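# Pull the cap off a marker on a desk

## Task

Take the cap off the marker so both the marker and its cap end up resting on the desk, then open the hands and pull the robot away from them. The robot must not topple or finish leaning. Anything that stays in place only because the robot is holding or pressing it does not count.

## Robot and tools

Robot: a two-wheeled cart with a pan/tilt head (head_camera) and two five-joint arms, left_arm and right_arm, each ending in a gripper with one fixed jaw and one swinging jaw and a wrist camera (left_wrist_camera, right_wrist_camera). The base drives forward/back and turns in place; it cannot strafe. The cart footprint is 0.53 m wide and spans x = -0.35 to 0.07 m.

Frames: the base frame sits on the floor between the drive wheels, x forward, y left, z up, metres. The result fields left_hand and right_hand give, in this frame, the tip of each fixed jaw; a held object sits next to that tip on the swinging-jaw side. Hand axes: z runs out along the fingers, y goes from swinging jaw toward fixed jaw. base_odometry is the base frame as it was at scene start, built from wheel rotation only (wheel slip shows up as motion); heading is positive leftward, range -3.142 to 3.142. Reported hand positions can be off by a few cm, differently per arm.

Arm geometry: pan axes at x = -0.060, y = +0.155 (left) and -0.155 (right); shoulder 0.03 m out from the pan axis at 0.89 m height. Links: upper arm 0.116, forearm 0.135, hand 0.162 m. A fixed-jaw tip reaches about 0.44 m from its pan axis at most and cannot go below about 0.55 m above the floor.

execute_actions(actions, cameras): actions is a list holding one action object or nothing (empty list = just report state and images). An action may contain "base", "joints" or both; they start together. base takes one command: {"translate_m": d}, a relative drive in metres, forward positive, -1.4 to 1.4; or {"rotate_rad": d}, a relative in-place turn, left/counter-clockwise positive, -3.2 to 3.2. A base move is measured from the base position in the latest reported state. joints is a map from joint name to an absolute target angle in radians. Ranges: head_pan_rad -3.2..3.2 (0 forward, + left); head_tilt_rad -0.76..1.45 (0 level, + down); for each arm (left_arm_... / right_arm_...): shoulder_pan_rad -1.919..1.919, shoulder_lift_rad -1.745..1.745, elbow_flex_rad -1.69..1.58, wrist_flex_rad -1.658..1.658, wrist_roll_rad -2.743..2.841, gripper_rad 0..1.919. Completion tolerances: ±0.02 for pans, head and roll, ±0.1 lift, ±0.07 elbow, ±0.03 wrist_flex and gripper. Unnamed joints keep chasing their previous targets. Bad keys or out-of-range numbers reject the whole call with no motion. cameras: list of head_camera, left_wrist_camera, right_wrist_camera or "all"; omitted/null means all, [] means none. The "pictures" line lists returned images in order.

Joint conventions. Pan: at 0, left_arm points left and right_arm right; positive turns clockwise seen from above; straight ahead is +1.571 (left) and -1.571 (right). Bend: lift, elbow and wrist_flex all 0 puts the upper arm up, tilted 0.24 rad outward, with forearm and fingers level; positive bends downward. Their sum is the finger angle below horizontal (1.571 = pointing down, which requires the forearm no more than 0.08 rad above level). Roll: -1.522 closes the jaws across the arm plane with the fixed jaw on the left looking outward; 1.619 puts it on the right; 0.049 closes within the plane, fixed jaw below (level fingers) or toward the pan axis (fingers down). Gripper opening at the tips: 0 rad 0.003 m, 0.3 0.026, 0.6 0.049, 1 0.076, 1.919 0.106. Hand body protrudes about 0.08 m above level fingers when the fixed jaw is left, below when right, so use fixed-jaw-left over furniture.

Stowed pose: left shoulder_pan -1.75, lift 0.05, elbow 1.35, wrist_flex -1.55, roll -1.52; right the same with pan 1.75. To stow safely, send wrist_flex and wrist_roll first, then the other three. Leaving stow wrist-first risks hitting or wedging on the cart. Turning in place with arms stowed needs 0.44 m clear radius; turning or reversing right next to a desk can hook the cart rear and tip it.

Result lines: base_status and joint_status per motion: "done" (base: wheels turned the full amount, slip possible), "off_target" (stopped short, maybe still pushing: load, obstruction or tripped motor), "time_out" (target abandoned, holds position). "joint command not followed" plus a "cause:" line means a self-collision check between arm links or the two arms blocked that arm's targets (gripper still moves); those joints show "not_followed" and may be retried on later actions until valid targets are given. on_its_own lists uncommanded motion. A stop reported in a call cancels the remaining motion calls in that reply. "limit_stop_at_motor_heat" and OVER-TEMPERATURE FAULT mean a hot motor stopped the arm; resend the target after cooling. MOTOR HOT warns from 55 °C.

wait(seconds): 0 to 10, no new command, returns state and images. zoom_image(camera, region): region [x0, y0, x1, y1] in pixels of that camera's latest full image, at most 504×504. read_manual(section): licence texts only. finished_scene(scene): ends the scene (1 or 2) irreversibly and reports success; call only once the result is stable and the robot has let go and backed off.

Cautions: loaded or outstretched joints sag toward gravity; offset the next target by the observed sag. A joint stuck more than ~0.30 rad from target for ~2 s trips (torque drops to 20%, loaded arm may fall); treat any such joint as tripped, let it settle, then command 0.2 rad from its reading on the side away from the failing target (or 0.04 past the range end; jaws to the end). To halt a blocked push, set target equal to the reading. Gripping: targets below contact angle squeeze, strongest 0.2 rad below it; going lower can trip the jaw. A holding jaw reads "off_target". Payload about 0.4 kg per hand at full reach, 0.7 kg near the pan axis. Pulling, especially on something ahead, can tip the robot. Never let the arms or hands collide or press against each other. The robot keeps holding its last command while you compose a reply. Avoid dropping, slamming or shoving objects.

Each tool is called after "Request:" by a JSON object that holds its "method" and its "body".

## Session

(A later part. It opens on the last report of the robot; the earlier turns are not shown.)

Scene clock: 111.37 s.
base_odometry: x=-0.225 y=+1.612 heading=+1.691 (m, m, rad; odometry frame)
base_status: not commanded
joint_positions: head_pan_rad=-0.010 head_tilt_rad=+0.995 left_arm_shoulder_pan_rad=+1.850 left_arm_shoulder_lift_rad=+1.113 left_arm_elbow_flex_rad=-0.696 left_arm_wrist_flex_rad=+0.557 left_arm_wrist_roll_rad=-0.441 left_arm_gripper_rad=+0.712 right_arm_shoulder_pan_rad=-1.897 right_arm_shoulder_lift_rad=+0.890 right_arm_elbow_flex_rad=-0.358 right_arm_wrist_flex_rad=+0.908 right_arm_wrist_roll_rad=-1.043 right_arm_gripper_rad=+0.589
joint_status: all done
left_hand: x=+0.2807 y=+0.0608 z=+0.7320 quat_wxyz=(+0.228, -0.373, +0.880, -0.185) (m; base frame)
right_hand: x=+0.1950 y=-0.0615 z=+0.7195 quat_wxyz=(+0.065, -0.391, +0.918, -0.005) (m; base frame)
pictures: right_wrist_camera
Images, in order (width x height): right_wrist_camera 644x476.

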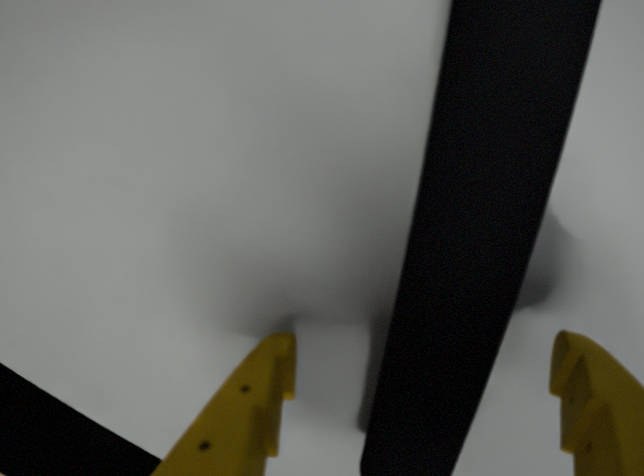

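Request:
{"method": "execute_actions", "body": {"actions": [{"joints":{"right_arm_gripper_rad":0.05}}]}}

Scene clock: 114.97 s.
base_odometry: x=-0.225 y=+1.612 heading=+1.691 (m, m, rad; odometry frame)
base_status: not commanded
joint_positions: head_pan_rad=-0.010 head_tilt_rad=+0.995 left_arm_shoulder_pan_rad=+1.850 left_arm_shoulder_lift_rad=+1.113 left_arm_elbow_flex_rad=-0.696 left_arm_wrist_flex_rad=+0.557 left_arm_wrist_roll_rad=-0.441 left_arm_gripper_rad=+0.712 right_arm_shoulder_pan_rad=-1.899 right_arm_shoulder_lift_rad=+0.890 right_arm_elbow_flex_rad=-0.360 right_arm_wrist_flex_rad=+0.908 right_arm_wrist_roll_rad=-1.044 right_arm_gripper_rad=+0.207
joint_status: right_arm_gripper_rad off_target (ended at +0.207, target +0.050)
left_hand: x=+0.2807 y=+0.0608 z=+0.7320 quat_wxyz=(+0.228, -0.373, +0.880, -0.185) (m; base frame)
right_hand: x=+0.1952 y=-0.0610 z=+0.7197 quat_wxyz=(+0.066, -0.391, +0.918, -0.005) (m; base frame)
pictures: head_camera, left_wrist_camera, right_wrist_camera
Images, in order (width x height): head_camera 644x476, left_wrist_camera 644x476, right_wrist_camera 644x476.

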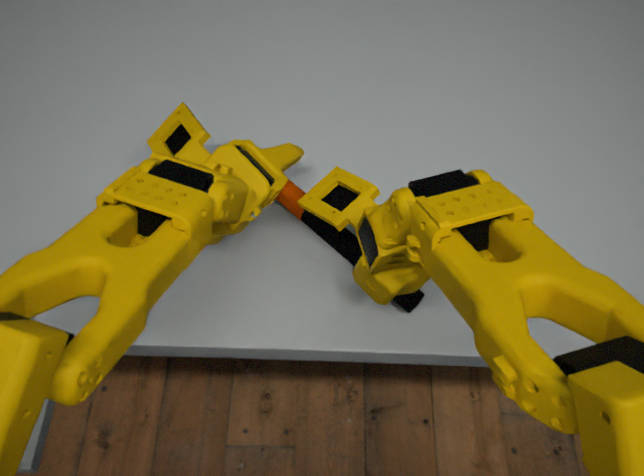

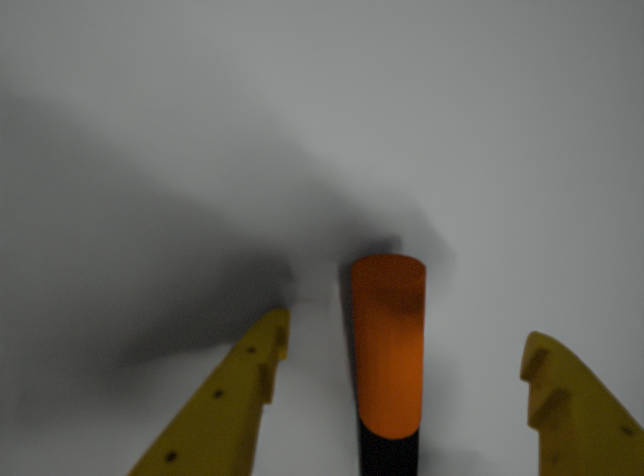

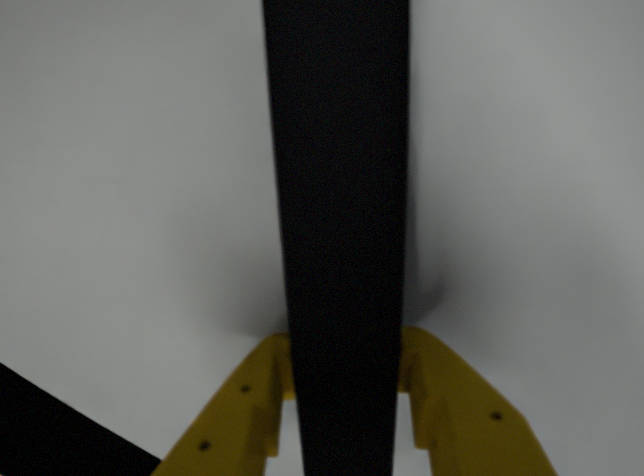

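Held. Move left forward/lower slightly, then close.

Request:
{"method": "execute_actions", "body": {"actions": [{"joints":{"right_arm_gripper_rad":0.0,"left_arm_shoulder_lift_rad":1.2,"left_arm_elbow_flex_rad":-0.82,"left_arm_wrist_flex_rad":0.58}}], "cameras": ["left_wrist_camera"]}}

Request:
{"method": "execute_actions", "body": {"actions": [{"joints":{"left_arm_gripper_rad":0.03}}], "cameras": ["left_wrist_camera"]}}

Scene clock: 119.70 s.
base_odometry: x=-0.225 y=+1.612 heading=+1.691 (m, m, rad; odometry frame)
base_status: not commanded
joint_positions: head_pan_rad=-0.010 head_tilt_rad=+0.995 left_arm_shoulder_pan_rad=+1.850 left_arm_shoulder_lift_rad=+1.193 left_arm_elbow_flex_rad=-0.815 left_arm_wrist_flex_rad=+0.568 left_arm_wrist_roll_rad=-0.441 left_arm_gripper_rad=+0.712 right_arm_shoulder_pan_rad=-1.899 right_arm_shoulder_lift_rad=+0.890 right_arm_elbow_flex_rad=-0.360 right_arm_wrist_flex_rad=+0.908 right_arm_wrist_roll_rad=-1.044 right_arm_gripper_rad=+0.206
joint_status: right_arm_gripper_rad off_target (ended at +0.206, target +0.000); the others done
left_hand: x=+0.2879 y=+0.0587 z=+0.7304 quat_wxyz=(+0.239, -0.371, +0.876, -0.194) (m; base frame)
right_hand: x=+0.1952 y=-0.0610 z=+0.7197 quat_wxyz=(+0.066, -0.391, +0.918, -0.005) (m; base frame)
pictures: left_wrist_camera
Images, in order (width x height): left_wrist_camera 644x476.

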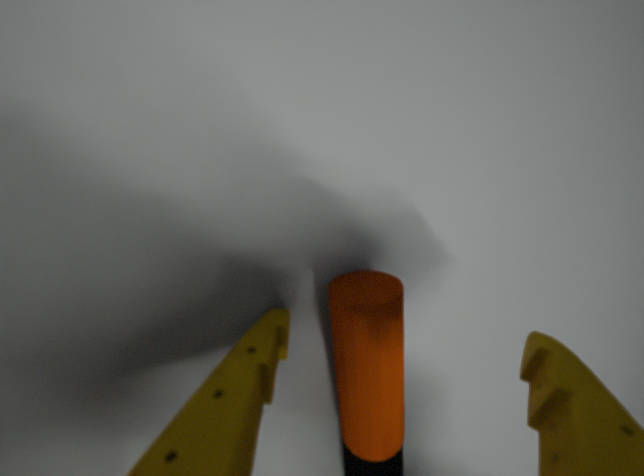

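Scene clock: 120.57 s.
base_odometry: x=-0.225 y=+1.612 heading=+1.691 (m, m, rad; odometry frame)
base_status: not commanded
joint_positions: head_pan_rad=-0.010 head_tilt_rad=+0.995 left_arm_shoulder_pan_rad=+1.852 left_arm_shoulder_lift_rad=+1.193 left_arm_elbow_flex_rad=-0.829 left_arm_wrist_flex_rad=+0.568 left_arm_wrist_roll_rad=-0.441 left_arm_gripper_rad=+0.202 right_arm_shoulder_pan_rad=-1.908 right_arm_shoulder_lift_rad=+0.892 right_arm_elbow_flex_rad=-0.360 right_arm_wrist_flex_rad=+0.908 right_arm_wrist_roll_rad=-1.044 right_arm_gripper_rad=+0.206
joint_status: left_arm_gripper_rad off_target (ended at +0.202, target +0.030)
left_hand: x=+0.2901 y=+0.0575 z=+0.7334 quat_wxyz=(+0.244, -0.370, +0.874, -0.198) (m; base frame)
right_hand: x=+0.1941 y=-0.0587 z=+0.7193 quat_wxyz=(+0.065, -0.396, +0.916, -0.005) (m; base frame)
pictures: left_wrist_camera
Images, in order (width x height): left_wrist_camera 644x476.

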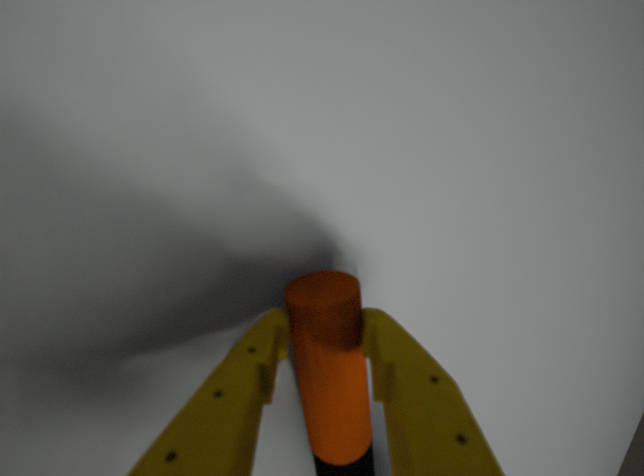

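Request:
{"method": "execute_actions", "body": {"actions": [{"joints":{"left_arm_gripper_rad":0.0,"right_arm_shoulder_pan_rad":-1.8,"right_arm_shoulder_lift_rad":0.5,"right_arm_elbow_flex_rad":0.25,"right_arm_wrist_flex_rad":0.66,"right_arm_wrist_roll_rad":-0.95}}]}}

Scene clock: 125.53 s.
base_odometry: x=-0.225 y=+1.612 heading=+1.691 (m, m, rad; odometry frame)
base_status: not commanded
joint_positions: head_pan_rad=-0.010 head_tilt_rad=+0.995 left_arm_shoulder_pan_rad=+1.885 left_arm_shoulder_lift_rad=+1.188 left_arm_elbow_flex_rad=-0.829 left_arm_wrist_flex_rad=+0.568 left_arm_wrist_roll_rad=-0.441 left_arm_gripper_rad=+0.177 right_arm_shoulder_pan_rad=-1.813 right_arm_shoulder_lift_rad=+0.547 right_arm_elbow_flex_rad=+0.251 right_arm_wrist_flex_rad=+0.656 right_arm_wrist_roll_rad=-0.951 right_arm_gripper_rad=+0.205
joint_status: left_arm_gripper_rad off_target (ended at +0.177, target +0.000); the others done
left_hand: x=+0.2873 y=+0.0455 z=+0.7349 quat_wxyz=(+0.242, -0.355, +0.880, -0.203) (m; base frame)
right_hand: x=+0.1570 y=-0.0948 z=+0.7228 quat_wxyz=(+0.058, -0.395, +0.917, -0.010) (m; base frame)
pictures: head_camera, left_wrist_camera, right_wrist_camera
Images, in order (width x height): head_camera 644x476, left_wrist_camera 644x476, right_wrist_camera 644x476.

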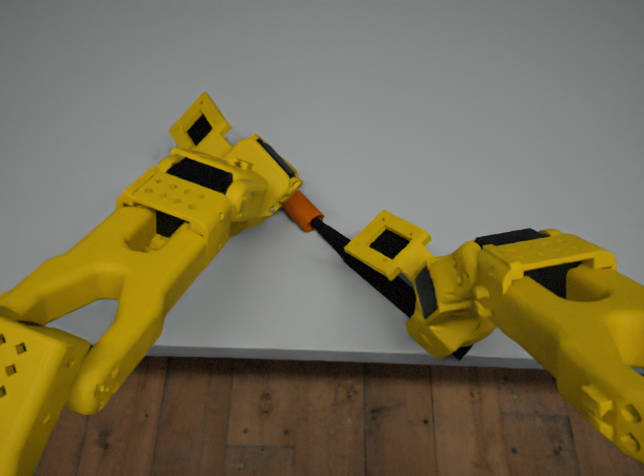

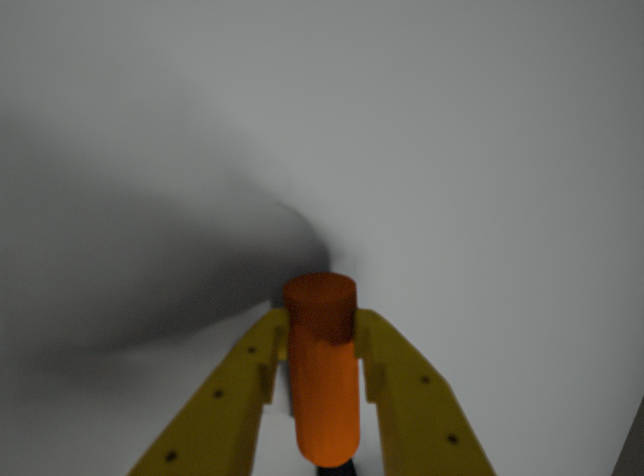

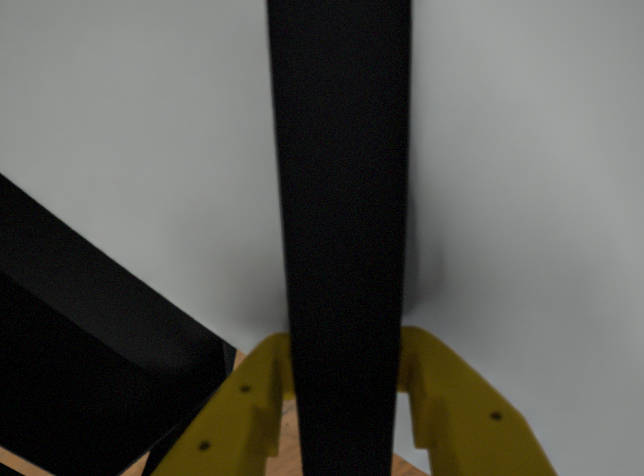

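Nearly out. Swing cap left, then push marker back onto the desk.

Request:
{"method": "execute_actions", "body": {"actions": [{"joints":{"left_arm_shoulder_pan_rad":1.55}}], "cameras": ["head_camera"]}}

Request:
{"method": "execute_actions", "body": {"actions": [{"joints":{"right_arm_shoulder_lift_rad":0.85,"right_arm_elbow_flex_rad":-0.39,"right_arm_wrist_flex_rad":0.92}}], "cameras": []}}

Request:
{"method": "execute_actions", "body": {"actions": [{"joints":{"right_arm_gripper_rad":0.6,"left_arm_gripper_rad":0.6}}], "cameras": []}}

Request:
{"method": "execute_actions", "body": {"actions": [{"joints":{"right_arm_shoulder_lift_rad":0.2,"right_arm_wrist_flex_rad":1.5,"left_arm_shoulder_lift_rad":0.5,"left_arm_wrist_flex_rad":1.2}}], "cameras": ["head_camera"]}}

Scene clock: 131.37 s.
base_odometry: x=-0.225 y=+1.612 heading=+1.691 (m, m, rad; odometry frame)
base_status: not commanded
joint_positions: head_pan_rad=-0.010 head_tilt_rad=+0.995 left_arm_shoulder_pan_rad=+1.586 left_arm_shoulder_lift_rad=+1.188 left_arm_elbow_flex_rad=-0.829 left_arm_wrist_flex_rad=+0.568 left_arm_wrist_roll_rad=-0.441 left_arm_gripper_rad=+0.177 right_arm_shoulder_pan_rad=-1.813 right_arm_shoulder_lift_rad=+0.545 right_arm_elbow_flex_rad=+0.251 right_arm_wrist_flex_rad=+0.656 right_arm_wrist_roll_rad=-0.951 right_arm_gripper_rad=+0.205
joint_status: left_arm_shoulder_pan_rad off_target (ended at +1.587, target +1.550)
left_hand: x=+0.3041 y=+0.1527 z=+0.7349 quat_wxyz=(+0.270, -0.482, +0.817, -0.165) (m; base frame)
right_hand: x=+0.1573 y=-0.0948 z=+0.7231 quat_wxyz=(+0.059, -0.395, +0.917, -0.010) (m; base frame)
pictures: head_camera
Images, in order (width x height): head_camera 644x476.

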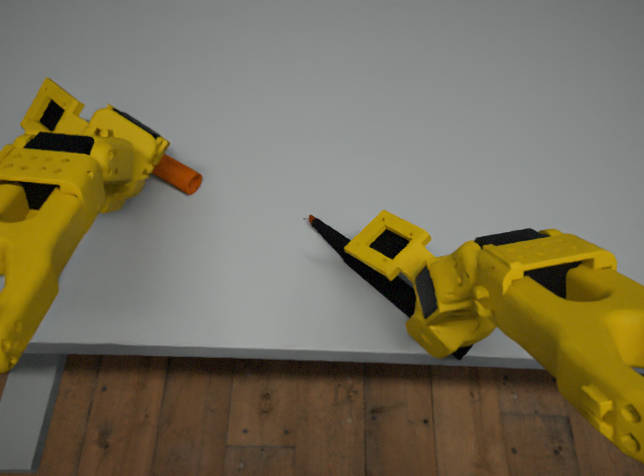

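Scene clock: 132.57 s.
base_odometry: x=-0.225 y=+1.612 heading=+1.691 (m, m, rad; odometry frame)
base_status: not commanded
joint_positions: head_pan_rad=-0.010 head_tilt_rad=+0.995 left_arm_shoulder_pan_rad=+1.585 left_arm_shoulder_lift_rad=+1.188 left_arm_elbow_flex_rad=-0.829 left_arm_wrist_flex_rad=+0.568 left_arm_wrist_roll_rad=-0.441 left_arm_gripper_rad=+0.177 right_arm_shoulder_pan_rad=-1.808 right_arm_shoulder_lift_rad=+0.873 right_arm_elbow_flex_rad=-0.355 right_arm_wrist_flex_rad=+0.919 right_arm_wrist_roll_rad=-0.951 right_arm_gripper_rad=+0.205
joint_status: all done
left_hand: x=+0.3041 y=+0.1533 z=+0.7349 quat_wxyz=(+0.270, -0.483, +0.817, -0.165) (m; base frame)
right_hand: x=+0.2023 y=-0.0849 z=+0.7229 quat_wxyz=(+0.066, -0.393, +0.917, -0.011) (m; base frame)
pictures: none
No camera images: the call's "cameras" was empty. Leave "cameras" out to get every camera's image.

Scene clock: 133.40 s.
base_odometry: x=-0.225 y=+1.612 heading=+1.691 (m, m, rad; odometry frame)
base_status: not commanded
joint_positions: head_pan_rad=-0.010 head_tilt_rad=+0.995 left_arm_shoulder_pan_rad=+1.569 left_arm_shoulder_lift_rad=+1.199 left_arm_elbow_flex_rad=-0.828 left_arm_wrist_flex_rad=+0.568 left_arm_wrist_roll_rad=-0.441 left_arm_gripper_rad=+0.586 right_arm_shoulder_pan_rad=-1.808 right_arm_shoulder_lift_rad=+0.873 right_arm_elbow_flex_rad=-0.357 right_arm_wrist_flex_rad=+0.919 right_arm_wrist_roll_rad=-0.951 right_arm_gripper_rad=+0.587
joint_status: all done
left_hand: x=+0.3021 y=+0.1589 z=+0.7310 quat_wxyz=(+0.266, -0.490, +0.815, -0.160) (m; base frame)
right_hand: x=+0.2027 y=-0.0848 z=+0.7231 quat_wxyz=(+0.067, -0.393, +0.917, -0.011) (m; base frame)
pictures: none
No camera images: the call's "cameras" was empty. Leave "cameras" out to get every camera's image.

Scene clock: 134.63 s.
base_odometry: x=-0.225 y=+1.612 heading=+1.691 (m, m, rad; odometry frame)
base_status: not commanded
joint_positions: head_pan_rad=-0.010 head_tilt_rad=+0.995 left_arm_shoulder_pan_rad=+1.562 left_arm_shoulder_lift_rad=+0.550 left_arm_elbow_flex_rad=-0.812 left_arm_wrist_flex_rad=+1.197 left_arm_wrist_roll_rad=-0.441 left_arm_gripper_rad=+0.588 right_arm_shoulder_pan_rad=-1.808 right_arm_shoulder_lift_rad=+0.252 right_arm_elbow_flex_rad=-0.357 right_arm_wrist_flex_rad=+1.495 right_arm_wrist_roll_rad=-0.951 right_arm_gripper_rad=+0.589
joint_status: all done
left_hand: x=+0.2717 y=+0.1614 z=+0.8820 quat_wxyz=(+0.269, -0.493, +0.812, -0.160) (m; base frame)
right_hand: x=+0.1752 y=-0.0915 z=+0.8566 quat_wxyz=(+0.089, -0.392, +0.916, -0.015) (m; base frame)
pictures: head_camera
Images, in order (width x height): head_camera 644x476.

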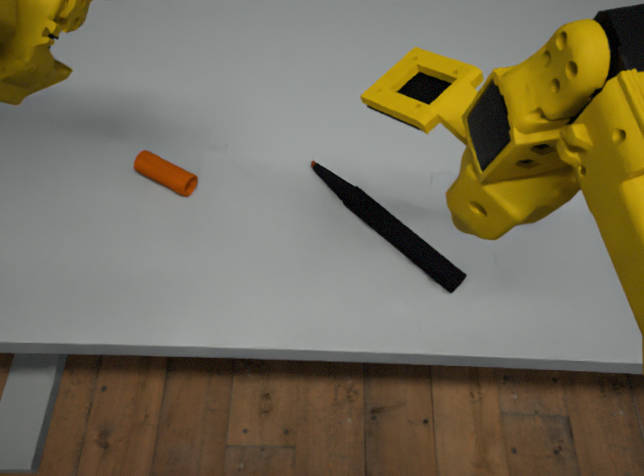

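Request:
{"method": "finished_scene", "body": {"scene": 1}}

The scene is finished: the task was done.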